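# Flip the gripper housing over and return it to its tray

## Task

Turn the loose gripper housing upside down and set it back in its tray. Its two halves must stay joined, and no part of it may stick out past the tray's open edge by more than about a fingernail's width. The tray is loose and must end up resting on all four feet on the raised bench top, with no foot hanging more than halfway off an edge. Nothing counts if it stays in place only because the robot is holding it. At the end, release everything and move the grippers away.

## Robot and tools

Robot: two arms, left_arm and right_arm, each ending in a parallel two-finger gripper. Everything is expressed in one shared scene frame whose origin lies on the table top midway between the arms. +z is up, +x points out over the table, and left_arm sits on the +y side. The names left and right refer to the arms only, not to image sides.

Gripper axes: the fingers point along the gripper's own +z axis and close along its y axis. The reported end_effector_position is the spot between the finger pads, roughly 1 cm short of the fingertips.

The row format, used by execute_actions rows and by move's target: always 16 numbers in one flat list covering both arms, even if only one arm should move. Order: left_arm x, y, z, qw, qx, qy, qz, opening, then right_arm x, y, z, qw, qx, qy, qz, opening. x, y, z are an absolute target position for that gripper in metres, scene frame; qw, qx, qy, qz are an absolute target orientation as a quaternion, w first, scene frame. These are poses, not offsets. Opening runs from -1 (closed) to +1 (fully open, 0.094 m). A row is refused if any target lies more than 0.6 m from that arm's last reported position along any axis of its gripper as oriented then. To keep an arm still or keep its orientation, resend its whole pose from the last result (before it began holding still) in every call, plus the wanted opening; don't copy a drifted quaternion.

Tools:
- execute_actions {"actions": [...], "pictures": bool}. An empty list just reports the state. One action {"rows": [[16 numbers], ...], "steps": n} runs n control steps of 1/30 s each (n up to 15, default 15); each row is used for one step and the last row repeats if rows run out. One wait {"steps": n} (n up to 300) sends nothing new and returns n steps after the previous result, the time spent replying included. A refused call sends nothing.
- move {"target": [16 numbers], "speed": m/s}: drives each gripper along a straight line toward its pose; speed 0.002 to 0.5, default 0.25, turning capped at twice that in rad/s. Paths last 0.5 to 10 s and finish together; if longer they stop at 10 s short of the target. Rotation goes the shorter way. Openings are sent at the start. Paths ignore obstacles and the other arm. Grippers lag, may stray and may exceed speed, notably near full reach. It adds a move: line with the ending (done, off_target, moving, held, fault) and active limits, and each gripper's distance to its pose. If only one arm is named, the other finished. held as ending: the final step was blocked for that arm; limits=held: some steps were blocked, after which the arm may rush; limits=paced: the sent pose was clipped.
- wait {"seconds": 0 to 10}: lets the scene run, sending nothing new.
- zoom_image {"camera", "region": [x0, y0, x1, y1]}: closer look at part of the latest image, pixels from the top-left, region at most 504 by 504. Cameras: cam_head_left, cam_head_right, cam_left_wrist, cam_right_wrist, all 504x504.
- finished_scene {"scene": number}: ends and grades the current scene; irreversible. Replying with no tool call also ends things.

Controller behaviour: each step the commanded pose is clipped to within 70 mm and 16 degrees of the measured pose, then damped inverse kinematics chases it, favouring position over orientation. After an action's last step an arm only continues to its last clipped pose, so far targets need follow-up calls; check the result. Motions often stop a centimetre or more off, usually low. Printed positions can be off, more at long reach. The simulation keeps running while you think. No steps are held back in this setup, so a Hand target line shows where each gripper is being driven.

Result lines: the state line gives each gripper's pose as left_arm: … | right_arm: …. grip_measured is the finger opening on the command scale (the last Joint positions value is metres); each gripper may read up to about 1 mm off consistently. To hold something, command about 0.03 below grip_measured for a firm grip, less for a lighter one; finger force tops out near 50 to 62 N, weaker on thin parts. A pose unreachable line means the clearance check altered or blocked that arm's command; HELD marks each step where that happened. FAULT lines report a stopped arm. Joint torques are raw, offset and noisy. MOTOR HOT appears from 85 °C; at 100 °C that arm drops everything and falls until cooled, so don't hold loads longer than needed.

Joint limits (rad): waist -2.880 to 2.880, shoulder 0.000 to 3.142, elbow 0.000 to 3.019, wrist pitch -1.693 to 1.571, wrist yaw -1.571 to 1.571, wrist roll -2.094 to 2.094.

Cautions: objects may occasionally be tugged or pushed by outside forces. Don't let anything fall from or get knocked off the table, don't let the arms collide or press hard on each other, and avoid drops, slips, slams and forceful pushes; faster contact hits harder and aiming past a contact presses harder. The tray is loose, so don't shove it off the bench.

Each tool is called in YAML: its name, and indented under it one key for each argument.

## Session

execute_actions:
  actions: []

Scene clock: 0.00 s of 5467.00 s.
left_arm: end_effector_position=(+0.9109, +0.5671, +0.1686) grip_measured=+1.000 end_effector_quat_wxyz=(+0.628, -0.307, +0.715, +0.035) | right_arm: end_effector_position=(+0.1318, +0.1288, +0.2506) grip_measured=+1.000 end_effector_quat_wxyz=(-0.064, +0.649, -0.756, -0.058)
Joint positions: left_arm=[ 0.305  2.366  2.028  0.121 -0.213 -0.396  0.094] | right_arm=[ 1.35   1.331  1.274 -1.345 -0.032 -0.159  0.094]
Joint velocities: left_arm=[ 0.005  0.005 -0.027 -0.007 -0.022  0.007  0.   ] | right_arm=[ 0.005 -0.005  0.002 -0.002  0.037 -0.022  0.   ]
Joint torques (N m, as the arm reports them, + toward a larger angle): no reading
Hand target (left_arm): +0.915, +0.568, +0.184; +0.639, -0.305, +0.705, +0.033
Hand target (right_arm): +0.134, +0.135, +0.259; +0.073, -0.648, +0.755, +0.063

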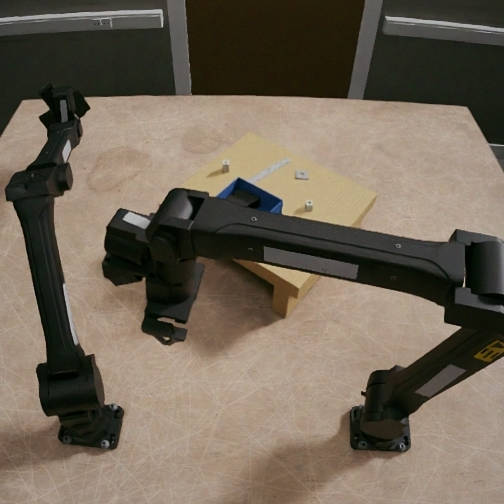

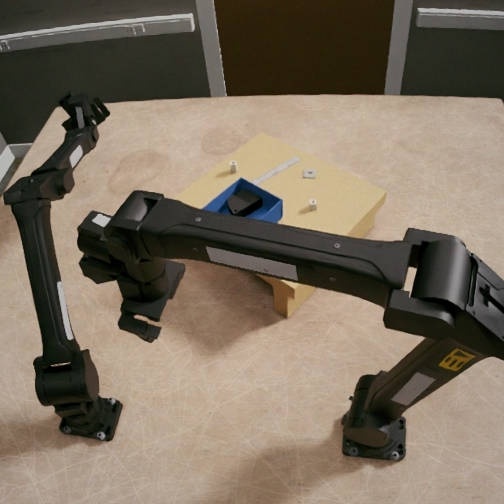

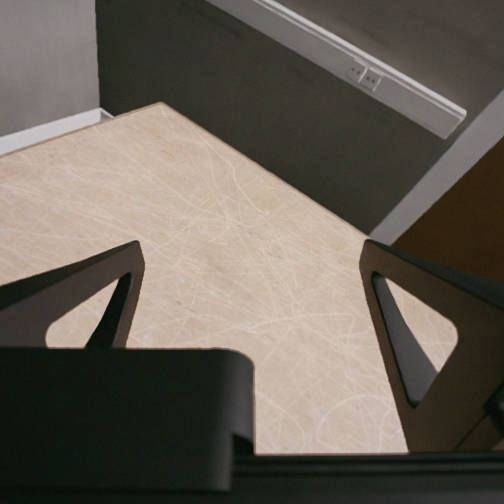

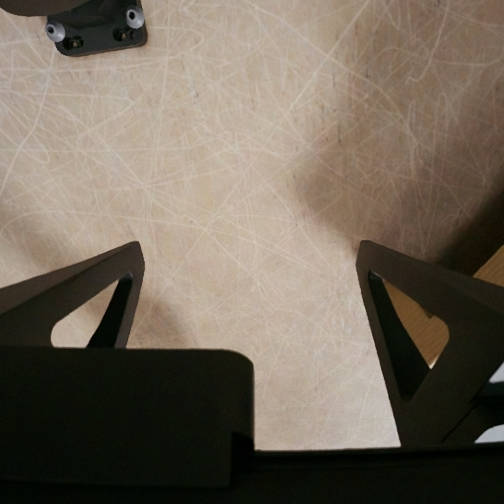

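move:
  target: [0.4,0.45,0.3,0.2,0,0.98,0,1, 0.25,-0.4,0.3,0,0,1,0,1]
  speed: 0.3

Scene clock: 5.87 s of 5467.00 s.
left_arm: end_effector_position=(+0.4055, +0.4454, +0.3021) grip_measured=+1.000 end_effector_quat_wxyz=(+0.205, -0.003, +0.979, +0.003) | right_arm: end_effector_position=(+0.2415, -0.4019, +0.2812) grip_measured=+1.000 end_effector_quat_wxyz=(-0.009, +0.007, +1.000, -0.005)
Joint positions: left_arm=[ 0.463  1.192  1.246 -1.24   0.151  0.365  0.094] | right_arm=[-0.398  1.045  1.136 -1.674  0.017 -0.477  0.094]
Joint velocities: left_arm=[-0.005 -0.015 -0.007 -0.012 -0.051  0.022  0.   ] | right_arm=[ 0.005 -0.005 -0.012 -0.012  0.007  0.007  0.   ]
Joint torques (N m, as the arm reports them, + toward a larger angle): left_arm=[ 1.66 -8.29  9.98  0.89 -0.01  0.01] | right_arm=[ 0.44 -4.75 11.22  0.78  0.04 -0.19]
Hand target (left_arm): +0.403, +0.448, +0.300; +0.198, -0.002, +0.980, +0.003
Hand target (right_arm): +0.252, -0.408, +0.299; +0.013, +0.001, +1.000, -0.017
Off the commanded pose (left_arm): 0.008 m, 1 deg.
Off the commanded pose (right_arm): 0.021 m, 1 deg.
move: off_target (right_arm)

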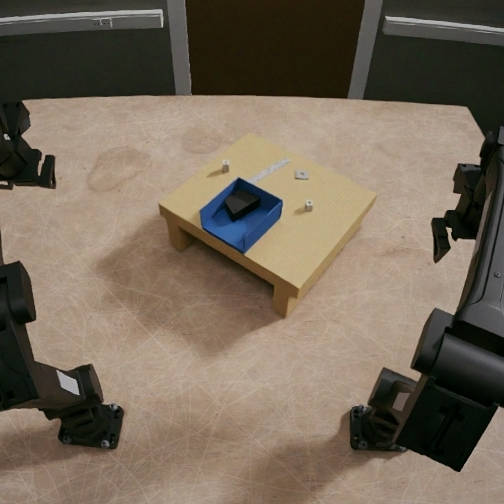

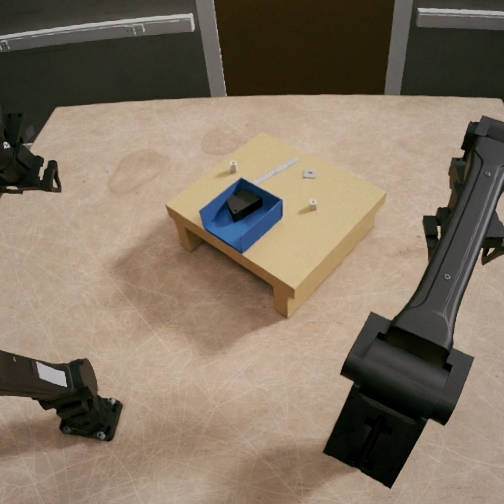

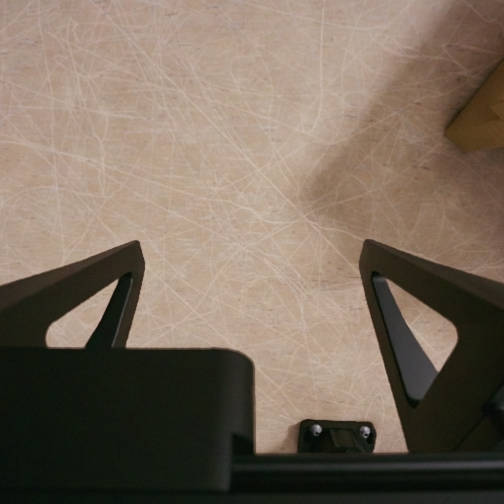

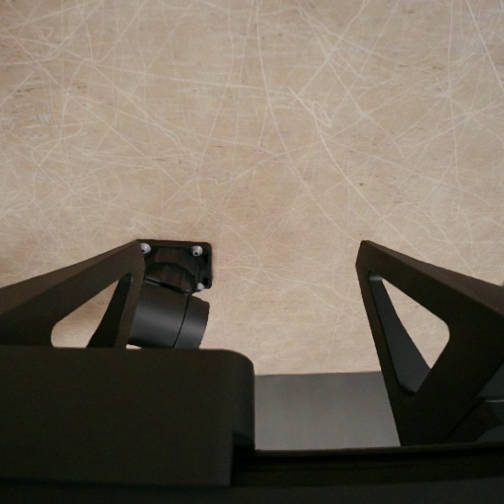

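zoom_image:
  camera: "cam_head_left"
  region: [150, 130, 390, 330]

zoom_image:
  camera: "cam_head_left"
  region: [190, 170, 295, 260]

Region (150, 130, 390, 330) of cam_head_left's 504x504 image, scaled by 2.100, with more detail than that image has.

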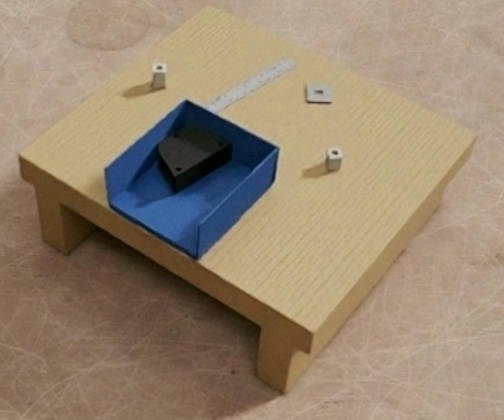

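Region (190, 170, 295, 260) of cam_head_left's 504x504 image, scaled by 4.800, with more detail than that image has; it fills the top 432 rows of this view, and the rest is white.

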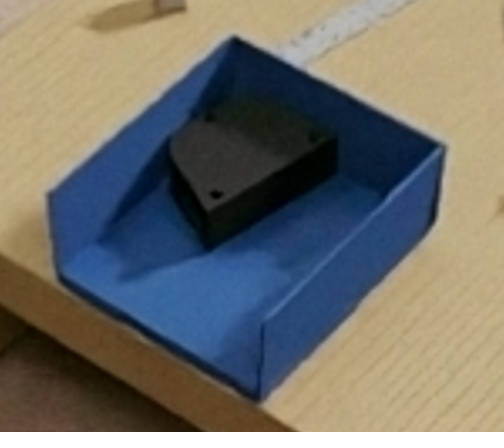

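move:
  target: [0.5,0.03,0.33,0.3,0,0.954,0,1, 0.2415,-0.4019,0.2812,0,0,1,0,1]
  speed: 0.3

Scene clock: 15.63 s of 5467.00 s.
left_arm: end_effector_position=(+0.4900, +0.0275, +0.3060) grip_measured=+1.000 end_effector_quat_wxyz=(+0.279, +0.012, +0.960, +0.004) | right_arm: end_effector_position=(+0.2423, -0.4004, +0.2812) grip_measured=+1.000 end_effector_quat_wxyz=(-0.006, +0.000, +1.000, +0.000)
Joint positions: left_arm=[-0.562  1.497  1.507 -1.106 -0.32  -0.521  0.094] | right_arm=[-0.399  1.045  1.136 -1.674  0.005 -0.491  0.094]
Joint velocities: left_arm=[-0.005  0.015 -0.007  0.012 -0.007 -0.007  0.   ] | right_arm=[-0.015 -0.005 -0.007  0.007 -0.051 -0.037  0.   ]
Joint torques (N m, as the arm reports them, + toward a larger angle): left_arm=[  1.91 -14.12  14.04   1.52  -0.41  -0.16] | right_arm=[-0.62 -5.44  7.38  0.85 -0.18 -0.16]
Hand target (left_arm): +0.501, +0.025, +0.330; +0.299, -0.002, +0.954, -0.009
Hand target (right_arm): +0.241, -0.402, +0.281; -0.000, -0.000, +1.000, -0.000
Off the commanded pose (left_arm): 0.026 m, 3 deg.
Off the commanded pose (right_arm): 0.002 m, 1 deg.
After step 90, 4.77 s passed at rest.
move: off_target (left_arm)

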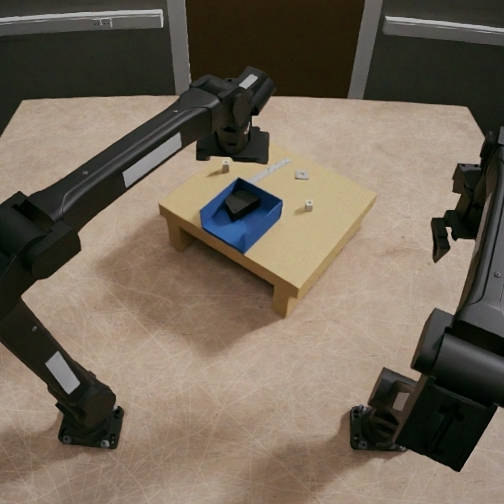

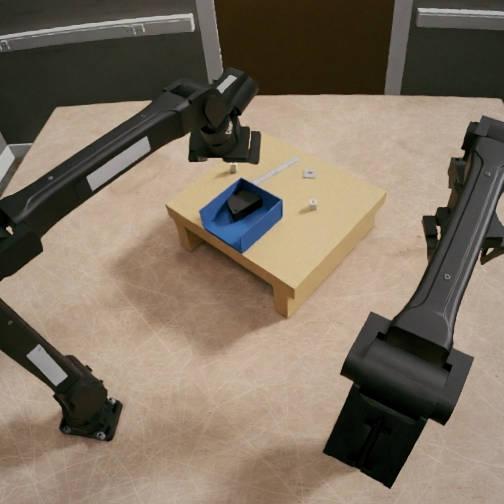

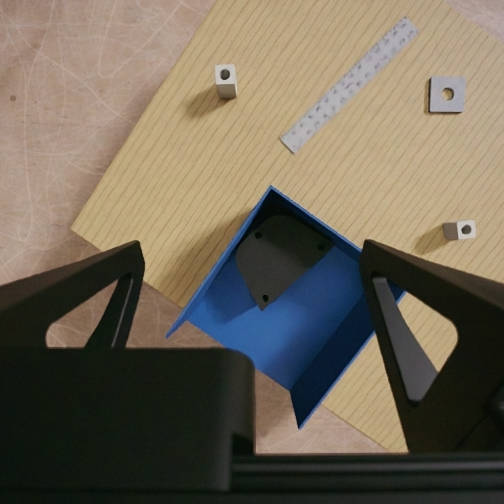

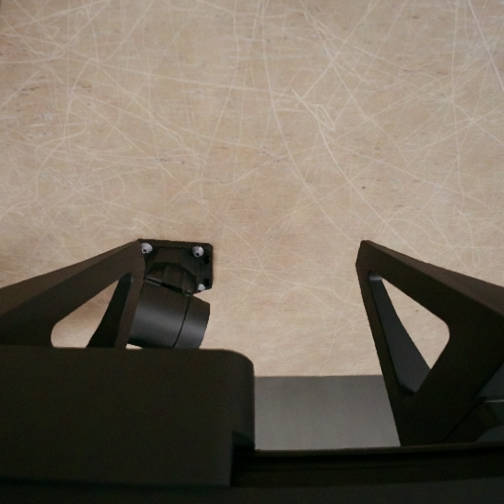

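move:
  target: [0.42,0.03,0.33,0.3,0,0.954,0,1, 0.2415,-0.4019,0.2812,0,0,1,0,1]
  speed: 0.2

zoom_image:
  camera: "cam_left_wrist"
  region: [140, 90, 420, 370]

Scene clock: 24.13 s of 5467.00 s.
left_arm: end_effector_position=(+0.4182, +0.0278, +0.3352) grip_measured=+1.000 end_effector_quat_wxyz=(+0.306, +0.006, +0.952, -0.006) | right_arm: end_effector_position=(+0.2423, -0.4004, +0.2812) grip_measured=+1.000 end_effector_quat_wxyz=(-0.006, +0.000, +1.000, +0.001)
Joint positions: left_arm=[-0.669  1.328  1.395 -1.138 -0.386 -0.619  0.094] | right_arm=[-0.399  1.045  1.136 -1.674  0.005 -0.491  0.094]
Joint velocities: left_arm=[-0.005  0.005  0.017 -0.007  0.037  0.007  0.   ] | right_arm=[-0.005 -0.005 -0.007  0.007  0.022  0.037  0.   ]
Joint torques (N m, as the arm reports them, + toward a larger angle): left_arm=[  2.04 -10.2   10.18   0.96  -0.42  -0.19] | right_arm=[-0.53 -5.34  7.38  0.86 -0.18 -0.17]
Hand target (left_arm): +0.419, +0.029, +0.330; +0.299, -0.000, +0.954, -0.001
Hand target (right_arm): +0.242, -0.402, +0.281; -0.000, -0.000, +1.000, -0.000
Off the commanded pose (left_arm): 0.006 m, 1 deg.
Off the commanded pose (right_arm): 0.002 m, 1 deg.
After step 90, 4.63 s passed at rest.
move: done

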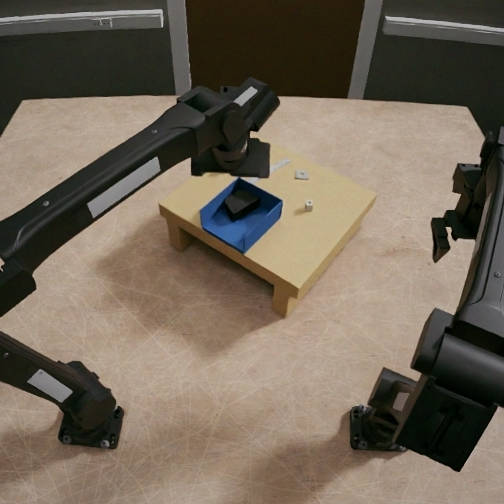

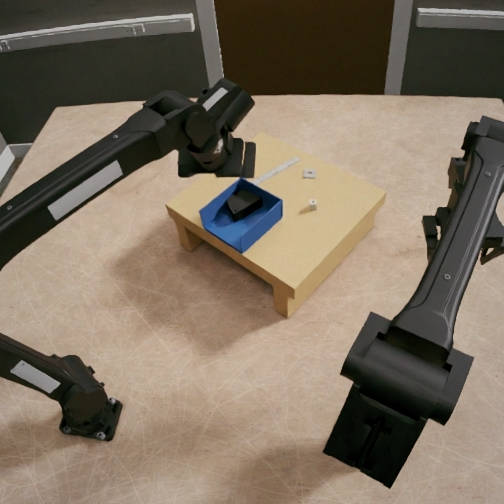

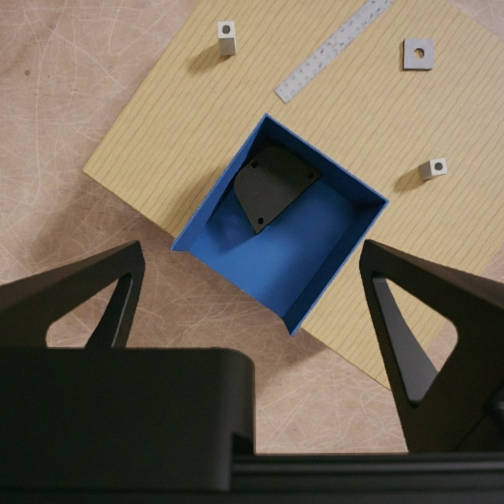

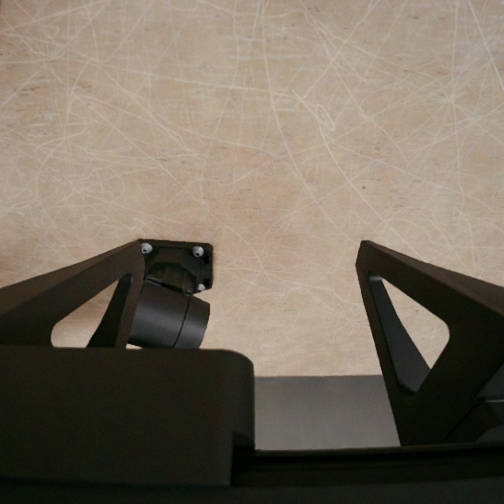

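Region (140, 90, 420, 370) of cam_left_wrist's 504x504 image, scaled by 1.800, with more detail than that image has.

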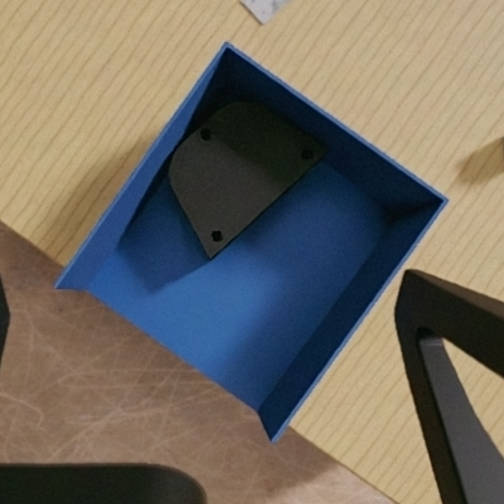

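move:
  target: [0.3,0.2,0.3,0.656,0.656,0.265,0.265,1, 0.3,-0.3,0.3,0,0.2,0.98,0,0.6]
  speed: 0.3

move:
  target: [0.3,0.2,0.3,0.656,0.656,0.265,0.265,1, 0.485,0.01,0.27,0,0.391,0.921,0,0.6]
  speed: 0.3

Scene clock: 47.80 s of 5467.00 s.
left_arm: end_effector_position=(+0.2955, +0.2027, +0.3005) grip_measured=+1.000 end_effector_quat_wxyz=(+0.652, +0.661, +0.270, +0.256) | right_arm: end_effector_position=(+0.2891, -0.2997, +0.2842) grip_measured=+0.601 end_effector_quat_wxyz=(-0.011, +0.198, +0.980, +0.003)
Joint positions: left_arm=[0.188 0.474 0.322 0.12  0.935 1.582 0.094] | right_arm=[-0.006  1.094  1.177 -1.675 -0.008  0.3    0.075]
Joint velocities: left_arm=[-0.015 -0.005  0.007  0.007  0.051 -0.081  0.   ] | right_arm=[-0.005 -0.005  0.007  0.002 -0.051 -0.007 -0.001]
Joint torques (N m, as the arm reports them, + toward a larger angle): left_arm=[ 1.55  1.19 10.37  2.7   0.07 -0.08] | right_arm=[ 0.99 -4.46 11.44  0.17 -0.08  0.04]
Hand target (left_arm): +0.297, +0.203, +0.303; +0.652, +0.661, +0.262, +0.265
Hand target (right_arm): +0.299, -0.298, +0.300; +0.003, +0.200, +0.980, +0.006
Off the commanded pose (left_arm): 0.005 m, 1 deg.
Off the commanded pose (right_arm): 0.019 m, 1 deg.
joint sent to its limit (right arm) — the command would take joint 4 (wrist pitch) past its lower limit, so that joint was sent only as far as its limit.
After step 90, 16.43 s passed at rest.
move: off_target (right_arm)

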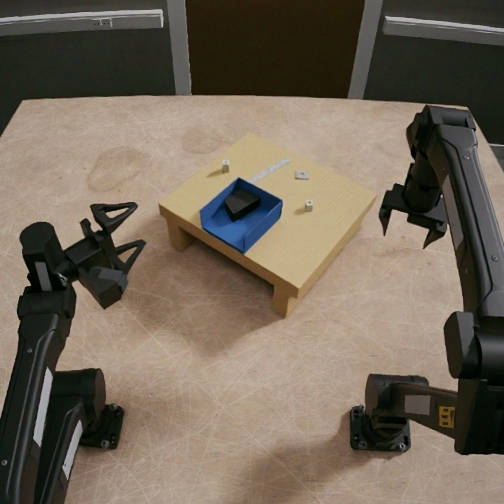

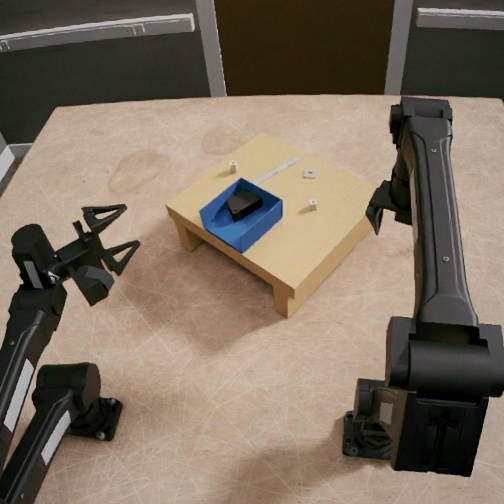

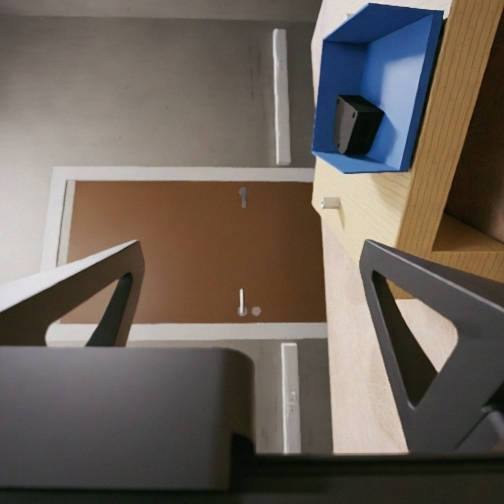

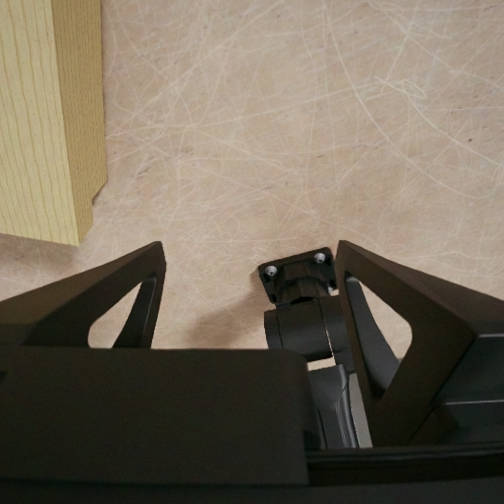

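Scene clock: 49.67 s of 5467.00 s.
left_arm: end_effector_position=(+0.2993, +0.2021, +0.2984) grip_measured=+1.000 end_effector_quat_wxyz=(+0.652, +0.657, +0.268, +0.266) | right_arm: end_effector_position=(+0.4741, +0.0097, +0.2557) grip_measured=+0.601 end_effector_quat_wxyz=(-0.019, +0.383, +0.923, -0.006)
Joint positions: left_arm=[0.175 0.49  0.311 0.168 0.91  1.58  0.094] | right_arm=[ 0.63   1.796  1.84  -1.647 -0.023  1.324  0.075]
Joint velocities: left_arm=[-0.005 -0.005 -0.007 -0.027  0.022 -0.066  0.   ] | right_arm=[-0.015 -0.005  0.017  0.017  0.022 -0.037 -0.   ]
Joint torques (N m, as the arm reports them, + toward a larger angle): left_arm=[ 0.43  1.16 10.26  2.71 -0.13 -0.26] | right_arm=[ -0.1  -16.76  11.25   0.07   0.23   0.04]
Hand target (left_arm): +0.300, +0.200, +0.300; +0.656, +0.656, +0.265, +0.265
Hand target (right_arm): +0.484, +0.012, +0.271; -0.007, +0.391, +0.920, +0.006
Off the commanded pose (left_arm): 0.003 m, 1 deg.
Off the commanded pose (right_arm): 0.018 m, 2 deg.
move: off_target (right_arm)

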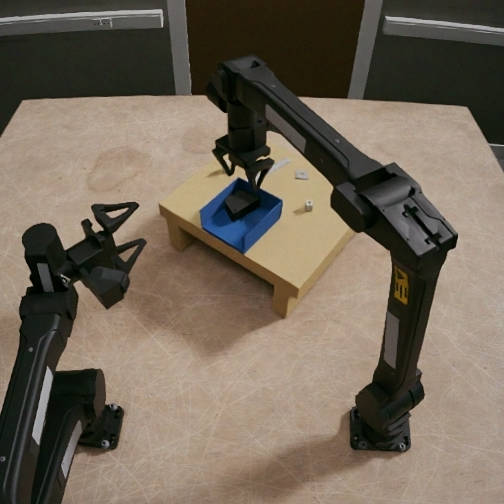

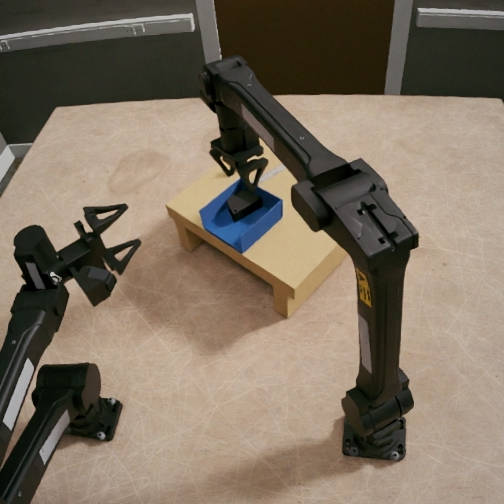

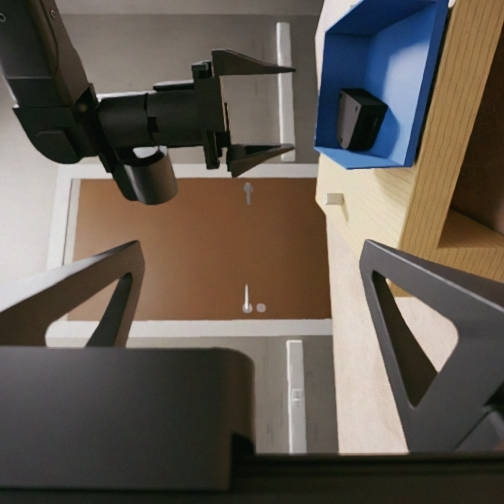

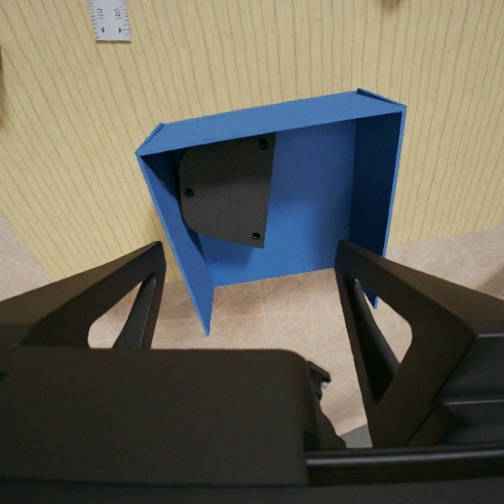

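move:
  target: [0.3,0.2,0.3,0.656,0.656,0.265,0.265,1, 0.49,0.016,0.215,0,0.391,0.921,0,-1]
  speed: 0.1

Scene clock: 58.67 s of 5467.00 s.
left_arm: end_effector_position=(+0.2993, +0.2021, +0.2984) grip_measured=+1.000 end_effector_quat_wxyz=(+0.652, +0.657, +0.268, +0.266) | right_arm: end_effector_position=(+0.4881, +0.0142, +0.2279) grip_measured=-0.986 end_effector_quat_wxyz=(+0.003, +0.387, +0.922, +0.007)
Joint positions: left_arm=[0.175 0.49  0.311 0.168 0.91  1.58  0.094] | right_arm=[ 0.63   1.803  1.778 -1.531 -0.004  1.332  0.001]
Joint velocities: left_arm=[-0.005 -0.005 -0.017 -0.002 -0.022 -0.051  0.   ] | right_arm=[-0.005 -0.005  0.007 -0.022  0.007  0.081  0.001]
Joint torques (N m, as the arm reports them, + toward a larger angle): left_arm=[ 0.47  1.22 10.3   2.63 -0.14 -0.25] | right_arm=[  0.52 -15.71   7.36   0.91   0.25   0.03]
Hand target (left_arm): +0.300, +0.200, +0.300; +0.656, +0.656, +0.265, +0.265
Hand target (right_arm): +0.490, +0.016, +0.215; +0.000, +0.391, +0.921, -0.000
Off the commanded pose (left_arm): 0.003 m, 1 deg.
Off the commanded pose (right_arm): 0.013 m, 1 deg.
After step 90, 5.17 s passed at rest.
move: off_target (right_arm)

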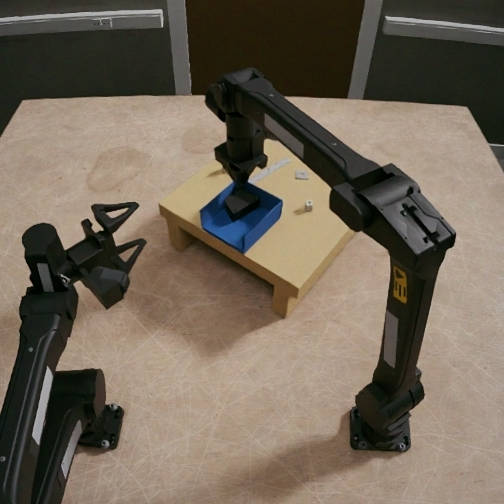

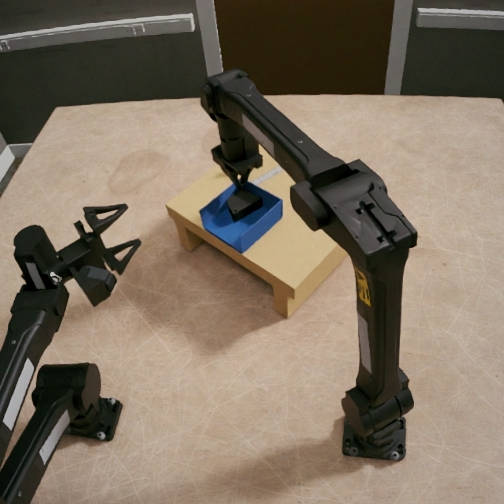

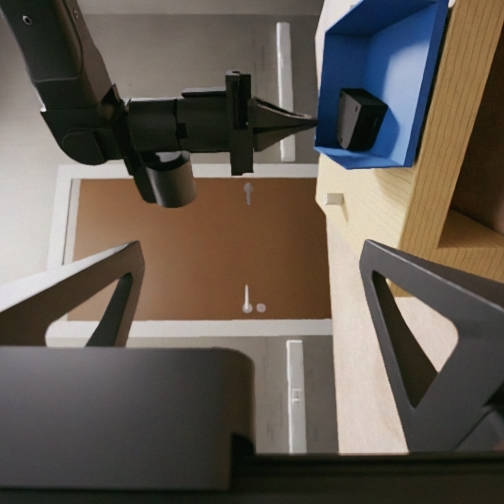

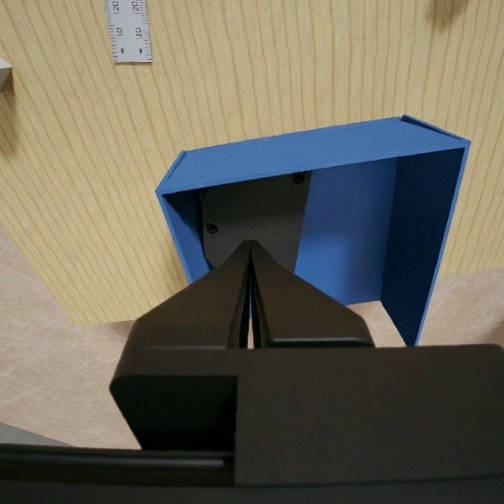

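move:
  target: [0.3,0.2,0.3,0.656,0.656,0.265,0.265,1, 0.488,0.016,0.185,0,0.391,0.921,0,-1]
  speed: 0.04

Scene clock: 63.00 s of 5467.00 s.
left_arm: end_effector_position=(+0.2993, +0.2021, +0.2984) grip_measured=+1.000 end_effector_quat_wxyz=(+0.652, +0.657, +0.268, +0.266) | right_arm: end_effector_position=(+0.4872, +0.0137, +0.1990) grip_measured=-0.986 end_effector_quat_wxyz=(+0.004, +0.388, +0.922, +0.008)
Joint positions: left_arm=[0.175 0.49  0.311 0.168 0.91  1.58  0.094] | right_arm=[ 0.63   1.804  1.703 -1.453 -0.004  1.334  0.001]
Joint velocities: left_arm=[ 0.005 -0.024  0.017  0.007  0.037  0.022  0.   ] | right_arm=[-0.005 -0.005 -0.002  0.007  0.022 -0.022  0.   ]
Joint torques (N m, as the arm reports them, + toward a larger angle): left_arm=[ 0.36  1.14 10.25  2.64 -0.14 -0.24] | right_arm=[  0.63 -15.35   7.22   0.87   0.23   0.04]
Hand target (left_arm): +0.300, +0.200, +0.300; +0.656, +0.656, +0.265, +0.265
Hand target (right_arm): +0.488, +0.016, +0.185; -0.000, +0.391, +0.920, +0.000
Off the commanded pose (left_arm): 0.003 m, 1 deg.
Off the commanded pose (right_arm): 0.014 m, 1 deg.
move: off_target (right_arm)

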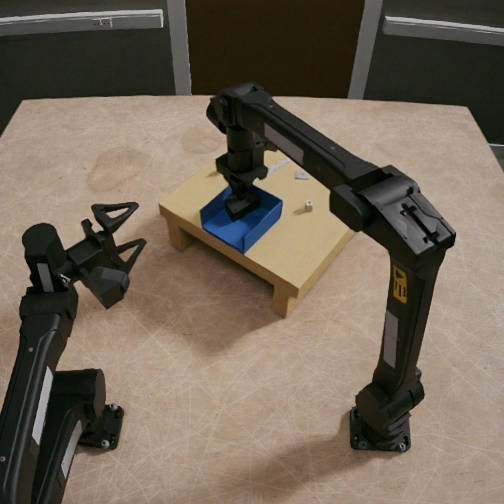

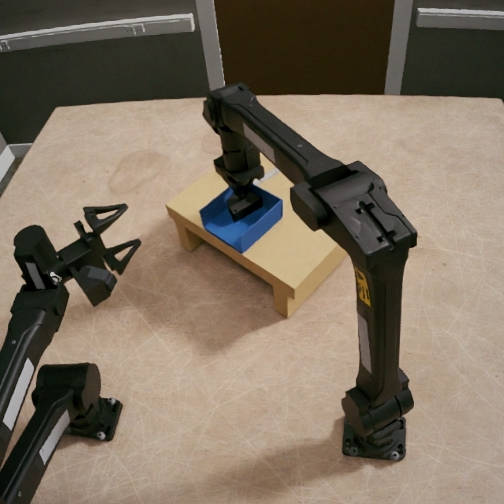

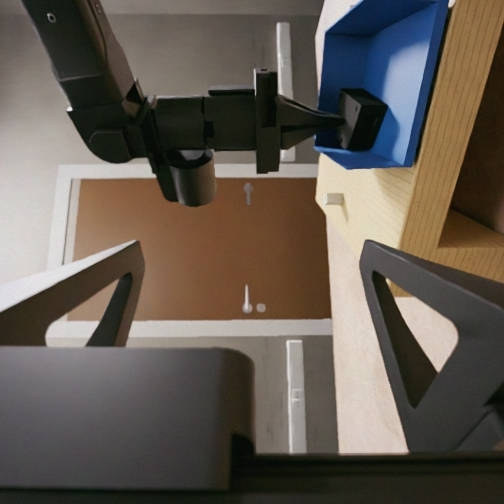

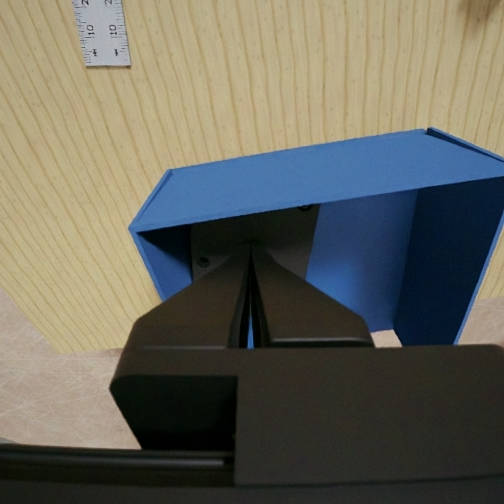

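move:
  target: [0.3,0.2,0.3,0.656,0.656,0.265,0.265,1, 0.488,0.016,0.168,0,0.391,0.921,0,-1]
  speed: 0.02

Scene clock: 70.43 s of 5467.00 s.
left_arm: end_effector_position=(+0.2993, +0.2021, +0.2984) grip_measured=+1.000 end_effector_quat_wxyz=(+0.652, +0.657, +0.268, +0.266) | right_arm: end_effector_position=(+0.4888, +0.0146, +0.1973) grip_measured=-0.986 end_effector_quat_wxyz=(+0.010, +0.388, +0.921, +0.016)
Joint positions: left_arm=[0.175 0.49  0.311 0.168 0.91  1.58  0.094] | right_arm=[ 0.63   1.795  1.686 -1.423 -0.004  1.334  0.001]
Joint velocities: left_arm=[ 0.005 -0.005 -0.007  0.007  0.081 -0.066  0.   ] | right_arm=[-0.005 -0.015 -0.007  0.017  0.022 -0.125  0.   ]
Joint torques (N m, as the arm reports them, + toward a larger angle): left_arm=[ 0.38  1.23 10.31  2.66 -0.15 -0.25] | right_arm=[  0.63 -14.3    5.73   1.4    0.23   0.04]
Hand target (left_arm): +0.300, +0.200, +0.300; +0.656, +0.656, +0.265, +0.265
Hand target (right_arm): +0.487, +0.016, +0.168; -0.000, +0.391, +0.920, -0.000
Off the commanded pose (left_arm): 0.003 m, 1 deg.
Off the commanded pose (right_arm): 0.029 m, 2 deg.
After step 90, 2.67 s passed at rest.
move: off_target (right_arm)

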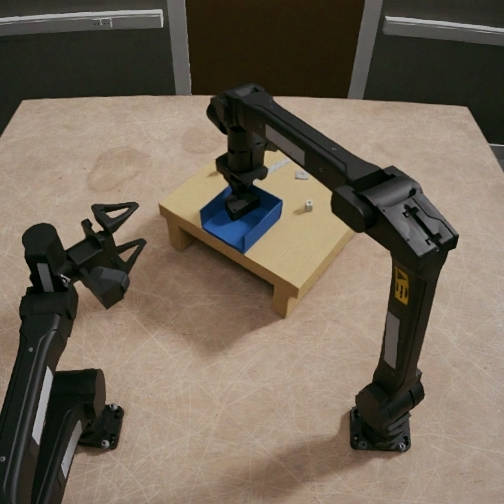

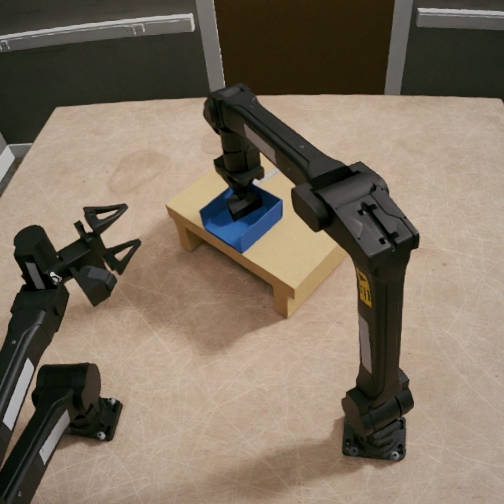

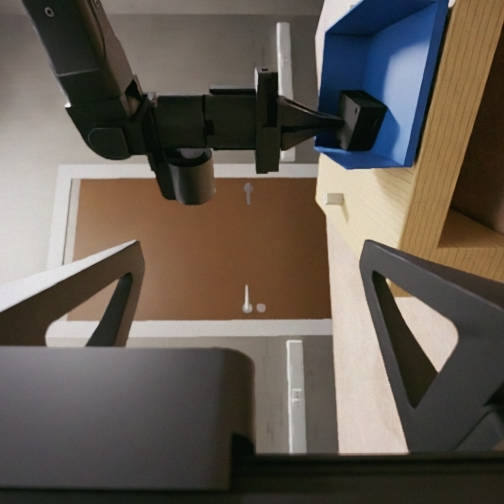

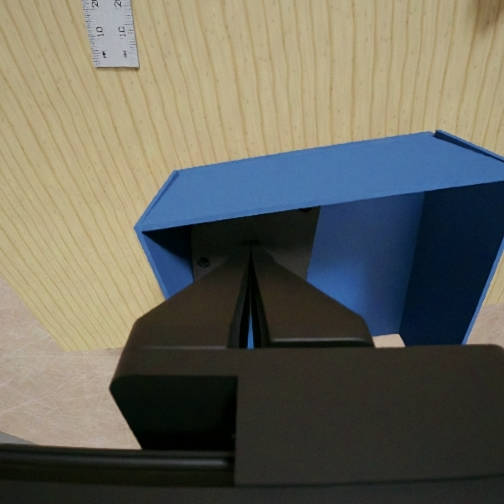

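execute_actions:
  actions:
    - {"rows":[ [0.3,0.2,0.3,0.656,0.656,0.265,0.265,1,0.487,0.0155,0.168,0,0.391,0.921,0,-1], [0.3,0.2,0.3,0.656,0.656,0.265,0.265,1,0.485,0.0145,0.168,0,0.391,0.921,0,-1], [0.3,0.2,0.3,0.656,0.656,0.265,0.265,1,0.483,0.0135,0.168,0,0.391,0.921,0,-1], [0.3,0.2,0.3,0.656,0.656,0.265,0.265,1,0.481,0.0125,0.168,0,0.391,0.921,0,-1], [0.3,0.2,0.3,0.656,0.656,0.265,0.265,1,0.479,0.0115,0.168,0,0.391,0.921,0,-1], [0.3,0.2,0.3,0.656,0.656,0.265,0.265,1,0.477,0.0105,0.168,0,0.391,0.921,0,-1], [0.3,0.2,0.3,0.656,0.656,0.265,0.265,1,0.475,0.0095,0.168,0,0.391,0.921,0,-1], [0.3,0.2,0.3,0.656,0.656,0.265,0.265,1,0.473,0.0085,0.168,0,0.391,0.921,0,-1], [0.3,0.2,0.3,0.656,0.656,0.265,0.265,1,0.471,0.0075,0.168,0,0.391,0.921,0,-1], [0.3,0.2,0.3,0.656,0.656,0.265,0.265,1,0.469,0.0065,0.168,0,0.391,0.921,0,-1], [0.3,0.2,0.3,0.656,0.656,0.265,0.265,1,0.467,0.0055,0.168,0,0.391,0.921,0,-1], [0.3,0.2,0.3,0.656,0.656,0.265,0.265,1,0.465,0.0045,0.168,0,0.391,0.921,0,-1], [0.3,0.2,0.3,0.656,0.656,0.265,0.265,1,0.463,0.0035,0.168,0,0.391,0.921,0,-1], [0.3,0.2,0.3,0.656,0.656,0.265,0.265,1,0.461,0.0025,0.168,0,0.391,0.921,0,-1], [0.3,0.2,0.3,0.656,0.656,0.265,0.265,1,0.459,0.0015,0.168,0,0.391,0.921,0,-1]]}
  pictures: false

execute_actions:
  actions:
    - {"steps":15}

Scene clock: 76.00 s of 5467.00 s.
left_arm: end_effector_position=(+0.2993, +0.2022, +0.2984) grip_measured=+1.000 end_effector_quat_wxyz=(+0.652, +0.657, +0.268, +0.266) | right_arm: end_effector_position=(+0.4718, +0.0045, +0.1969) grip_measured=-0.986 end_effector_quat_wxyz=(+0.017, +0.390, +0.920, +0.026)
Joint positions: left_arm=[0.175 0.49  0.311 0.168 0.91  1.58  0.094] | right_arm=[ 0.63   1.727  1.592 -1.374 -0.004  1.338  0.001]
Joint velocities: left_arm=[-0.005 -0.005  0.002 -0.012  0.037  0.022  0.   ] | right_arm=[ 0.005 -0.181 -0.217  0.066 -0.007 -0.022 -0.001]
Joint torques (N m, as the arm reports them, + toward a larger angle): left_arm=[ 0.41  1.26 10.28  2.66 -0.14 -0.25] | right_arm=[  1.02 -13.53   5.25   0.56   0.22   0.04]
Hand target (left_arm): +0.300, +0.200, +0.300; +0.656, +0.656, +0.265, +0.265
Hand target (right_arm): +0.459, +0.002, +0.169; -0.000, +0.391, +0.920, -0.000
Off the commanded pose (left_arm): 0.003 m, 1 deg.
Off the commanded pose (right_arm): 0.032 m, 4 deg.
Steps of this call (steps 1 to 90: nothing new was sent; then 2.07 s passed at rest; steps 91 to 105: all 15 steps of this action). Readings (end_effector_position):
91: left_arm (+0.2993, +0.2021, +0.2984) | right_arm (+0.4888, +0.0146, +0.1974)
92: left_arm (+0.2993, +0.2021, +0.2984) | right_arm (+0.4887, +0.0146, +0.1971)
94: left_arm (+0.2993, +0.2022, +0.2984) | right_arm (+0.4884, +0.0144, +0.1973)
98: left_arm (+0.2993, +0.2022, +0.2984) | right_arm (+0.4846, +0.0121, +0.1974)
105: the state above

Scene clock: 76.50 s of 5467.00 s.
left_arm: end_effector_position=(+0.2993, +0.2022, +0.2984) grip_measured=+1.000 end_effector_quat_wxyz=(+0.652, +0.657, +0.268, +0.266) | right_arm: end_effector_position=(+0.4677, +0.0020, +0.1970) grip_measured=-0.986 end_effector_quat_wxyz=(+0.016, +0.390, +0.920, +0.025)
Joint positions: left_arm=[0.175 0.49  0.311 0.168 0.91  1.58  0.094] | right_arm=[ 0.63   1.716  1.577 -1.373 -0.004  1.339  0.001]
Joint velocities: left_arm=[ 0.005 -0.005 -0.002 -0.002 -0.022  0.051  0.   ] | right_arm=[-0.015 -0.015 -0.007  0.002  0.022  0.007  0.   ]
Joint torques (N m, as the arm reports them, + toward a larger angle): left_arm=[ 0.53  1.35 10.27  2.66 -0.14 -0.27] | right_arm=[  1.07 -13.33   5.31   0.75   0.22   0.03]
Hand target (left_arm): +0.300, +0.200, +0.300; +0.656, +0.656, +0.265, +0.265
Hand target (right_arm): +0.459, +0.002, +0.169; -0.000, +0.391, +0.920, -0.000
Off the commanded pose (left_arm): 0.003 m, 1 deg.
Off the commanded pose (right_arm): 0.030 m, 3 deg.
Steps of this call (steps 1 to 15: nothing new was sent). Readings (end_effector_position):
1: left_arm (+0.2993, +0.2022, +0.2984) | right_arm (+0.4700, +0.0034, +0.1972)
2: left_arm (+0.2993, +0.2022, +0.2984) | right_arm (+0.4686, +0.0026, +0.1970)
4: left_arm (+0.2993, +0.2022, +0.2984) | right_arm (+0.4677, +0.0020, +0.1970)
8: left_arm (+0.2993, +0.2022, +0.2984) | right_arm (+0.4677, +0.0020, +0.1970)
15: the state above

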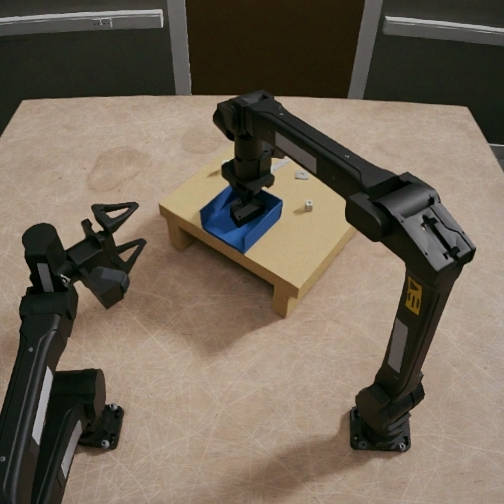

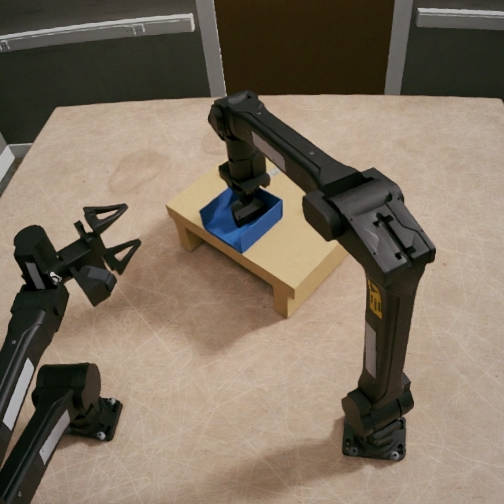

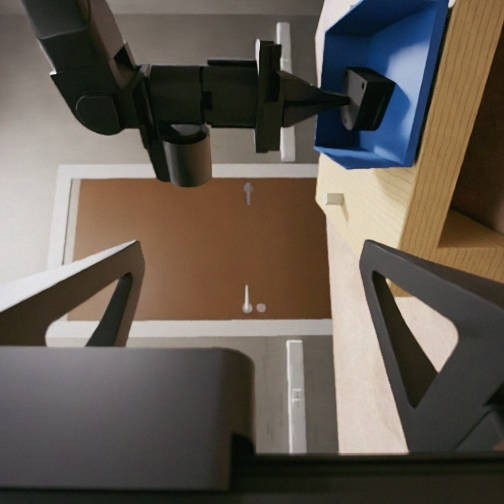

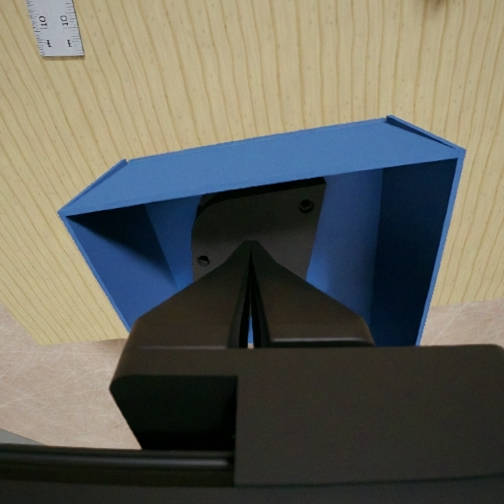

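execute_actions:
  actions:
    - {"rows":[ [0.3,0.2,0.3,0.656,0.656,0.265,0.265,1,0.457,0.004,0.168,0,0.391,0.921,0,-1], [0.3,0.2,0.3,0.656,0.656,0.265,0.265,1,0.455,0.006,0.168,0,0.391,0.921,0,-1], [0.3,0.2,0.3,0.656,0.656,0.265,0.265,1,0.453,0.008,0.168,0,0.391,0.921,0,-1], [0.3,0.2,0.3,0.656,0.656,0.265,0.265,1,0.451,0.010,0.168,0,0.391,0.921,0,-1], [0.3,0.2,0.3,0.656,0.656,0.265,0.265,1,0.449,0.012,0.168,0,0.391,0.921,0,-1], [0.3,0.2,0.3,0.656,0.656,0.265,0.265,1,0.447,0.014,0.168,0,0.391,0.921,0,-1], [0.3,0.2,0.3,0.656,0.656,0.265,0.265,1,0.445,0.0155,0.168,0,0.391,0.921,0,-1], [0.3,0.2,0.3,0.656,0.656,0.265,0.265,1,0.443,0.017,0.168,0,0.391,0.921,0,-1], [0.3,0.2,0.3,0.656,0.656,0.265,0.265,1,0.441,0.0185,0.168,0,0.391,0.921,0,-1], [0.3,0.2,0.3,0.656,0.656,0.265,0.265,1,0.439,0.020,0.168,0,0.391,0.921,0,-1], [0.3,0.2,0.3,0.656,0.656,0.265,0.265,1,0.437,0.0215,0.168,0,0.391,0.921,0,-1], [0.3,0.2,0.3,0.656,0.656,0.265,0.265,1,0.435,0.023,0.168,0,0.391,0.921,0,-1], [0.3,0.2,0.3,0.656,0.656,0.265,0.265,1,0.433,0.0245,0.168,0,0.391,0.921,0,-1], [0.3,0.2,0.3,0.656,0.656,0.265,0.265,1,0.431,0.026,0.168,0,0.391,0.921,0,-1], [0.3,0.2,0.3,0.656,0.656,0.265,0.265,1,0.429,0.0275,0.168,0,0.391,0.921,0,-1]]}
  pictures: false

execute_actions:
  actions:
    - {"rows":[ [0.3,0.2,0.3,0.656,0.656,0.265,0.265,1,0.427,0.029,0.168,0,0.391,0.921,0,-1], [0.3,0.2,0.3,0.656,0.656,0.265,0.265,1,0.425,0.0305,0.168,0,0.391,0.921,0,-1], [0.3,0.2,0.3,0.656,0.656,0.265,0.265,1,0.423,0.032,0.168,0,0.391,0.921,0,-1], [0.3,0.2,0.3,0.656,0.656,0.265,0.265,1,0.421,0.0335,0.168,0,0.391,0.921,0,-1], [0.3,0.2,0.3,0.656,0.656,0.265,0.265,1,0.419,0.035,0.168,0,0.391,0.921,0,-1], [0.3,0.2,0.3,0.656,0.656,0.265,0.265,1,0.417,0.0365,0.168,0,0.391,0.921,0,-1], [0.3,0.2,0.3,0.656,0.656,0.265,0.265,1,0.415,0.038,0.168,0,0.391,0.921,0,-1], [0.3,0.2,0.3,0.656,0.656,0.265,0.265,1,0.413,0.0395,0.168,0,0.391,0.921,0,-1], [0.3,0.2,0.3,0.656,0.656,0.265,0.265,1,0.411,0.041,0.168,0,0.391,0.921,0,-1], [0.3,0.2,0.3,0.656,0.656,0.265,0.265,1,0.409,0.0425,0.168,0,0.391,0.921,0,-1]],"steps":15}

Scene clock: 85.80 s of 5467.00 s.
left_arm: end_effector_position=(+0.2993, +0.2022, +0.2984) grip_measured=+1.000 end_effector_quat_wxyz=(+0.652, +0.657, +0.268, +0.266) | right_arm: end_effector_position=(+0.4431, +0.0206, +0.1968) grip_measured=-0.986 end_effector_quat_wxyz=(+0.016, +0.389, +0.921, +0.023)
Joint positions: left_arm=[0.175 0.49  0.311 0.168 0.91  1.58  0.094] | right_arm=[ 0.686  1.69   1.543 -1.368  0.002  1.392  0.001]
Joint velocities: left_arm=[ 0.005  0.005 -0.007 -0.007 -0.022  0.051  0.   ] | right_arm=[ 0.151 -0.063 -0.066  0.007 -0.022  0.139 -0.001]
Joint torques (N m, as the arm reports them, + toward a larger angle): left_arm=[ 0.4   1.35 10.28  2.64 -0.12 -0.25] | right_arm=[  1.65 -12.83   5.31   0.86  -0.02   0.02]
Hand target (left_arm): +0.300, +0.200, +0.300; +0.656, +0.656, +0.265, +0.265
Hand target (right_arm): +0.429, +0.027, +0.169; -0.001, +0.391, +0.920, -0.000
Off the commanded pose (left_arm): 0.003 m, 1 deg.
Off the commanded pose (right_arm): 0.033 m, 3 deg.
Steps of this call (steps 1 to 90: nothing new was sent; then 5.80 s passed at rest; steps 91 to 105: all 15 steps of this action). Readings (end_effector_position):
91: left_arm (+0.2993, +0.2022, +0.2984) | right_arm (+0.4675, +0.0022, +0.1970)
92: left_arm (+0.2993, +0.2022, +0.2984) | right_arm (+0.4675, +0.0022, +0.1969)
94: left_arm (+0.2993, +0.2022, +0.2984) | right_arm (+0.4666, +0.0027, +0.1969)
98: left_arm (+0.2993, +0.2022, +0.2984) | right_arm (+0.4600, +0.0068, +0.1970)
105: the state above

Scene clock: 86.30 s of 5467.00 s.
left_arm: end_effector_position=(+0.2993, +0.2022, +0.2984) grip_measured=+1.000 end_effector_quat_wxyz=(+0.652, +0.657, +0.268, +0.266) | right_arm: end_effector_position=(+0.4181, +0.0411, +0.1966) grip_measured=-0.986 end_effector_quat_wxyz=(+0.014, +0.389, +0.921, +0.024)
Joint positions: left_arm=[0.175 0.49  0.311 0.168 0.91  1.58  0.094] | right_arm=[ 0.746  1.669  1.514 -1.361  0.002  1.452  0.001]
Joint velocities: left_arm=[-0.015  0.005  0.017  0.002 -0.081 -0.051  0.   ] | right_arm=[ 0.024  0.005 -0.017 -0.012 -0.051  0.066 -0.   ]
Joint torques (N m, as the arm reports them, + toward a larger angle): left_arm=[ 0.54  1.11 10.29  2.66 -0.13 -0.25] | right_arm=[  1.4  -12.44   5.23   0.89  -0.03   0.03]
Hand target (left_arm): +0.300, +0.200, +0.300; +0.656, +0.656, +0.265, +0.265
Hand target (right_arm): +0.409, +0.043, +0.168; -0.001, +0.391, +0.920, +0.000
Off the commanded pose (left_arm): 0.003 m, 1 deg.
Off the commanded pose (right_arm): 0.030 m, 3 deg.
Steps of this call (steps 1 to 15: all 15 steps of this action). Readings (end_effector_position):
1: left_arm (+0.2993, +0.2022, +0.2984) | right_arm (+0.4409, +0.0225, +0.1967)
2: left_arm (+0.2993, +0.2022, +0.2984) | right_arm (+0.4388, +0.0243, +0.1967)
4: left_arm (+0.2993, +0.2022, +0.2984) | right_arm (+0.4350, +0.0274, +0.1967)
8: left_arm (+0.2993, +0.2022, +0.2984) | right_arm (+0.4276, +0.0329, +0.1966)
15: the state above

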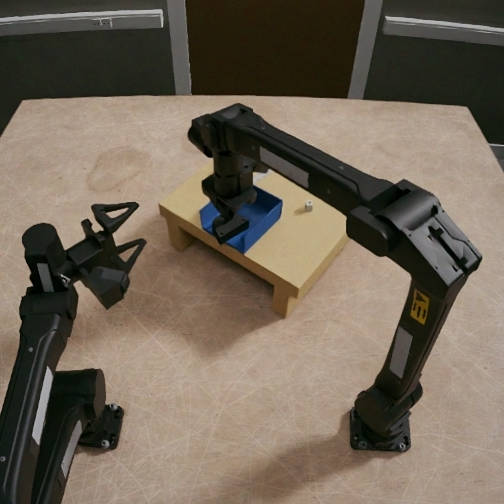

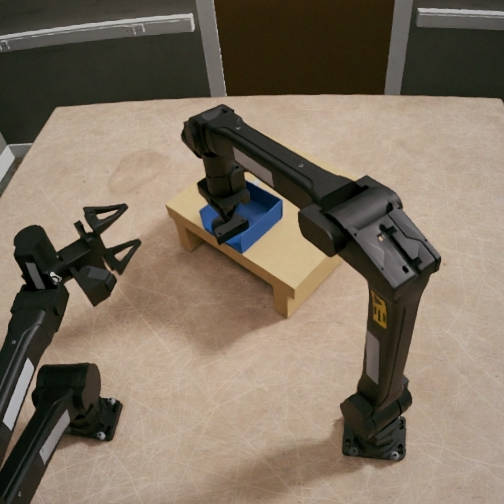

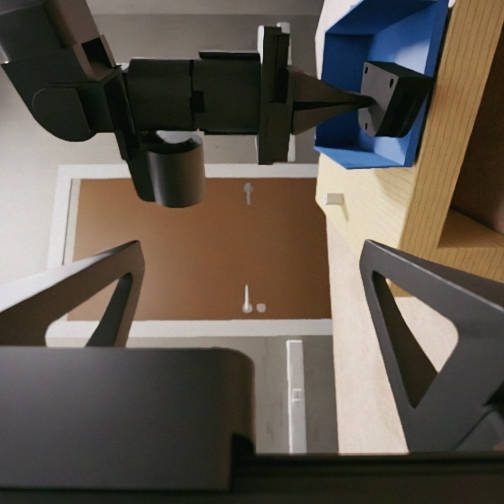

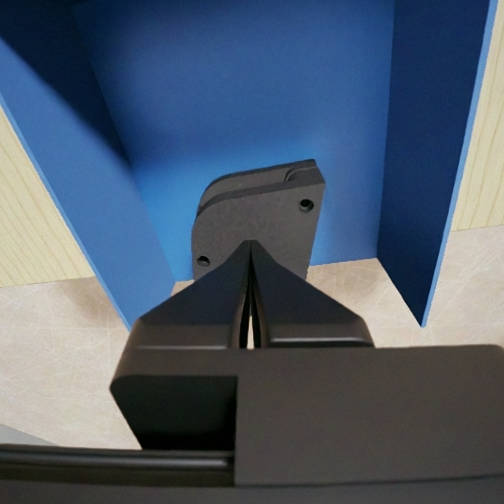

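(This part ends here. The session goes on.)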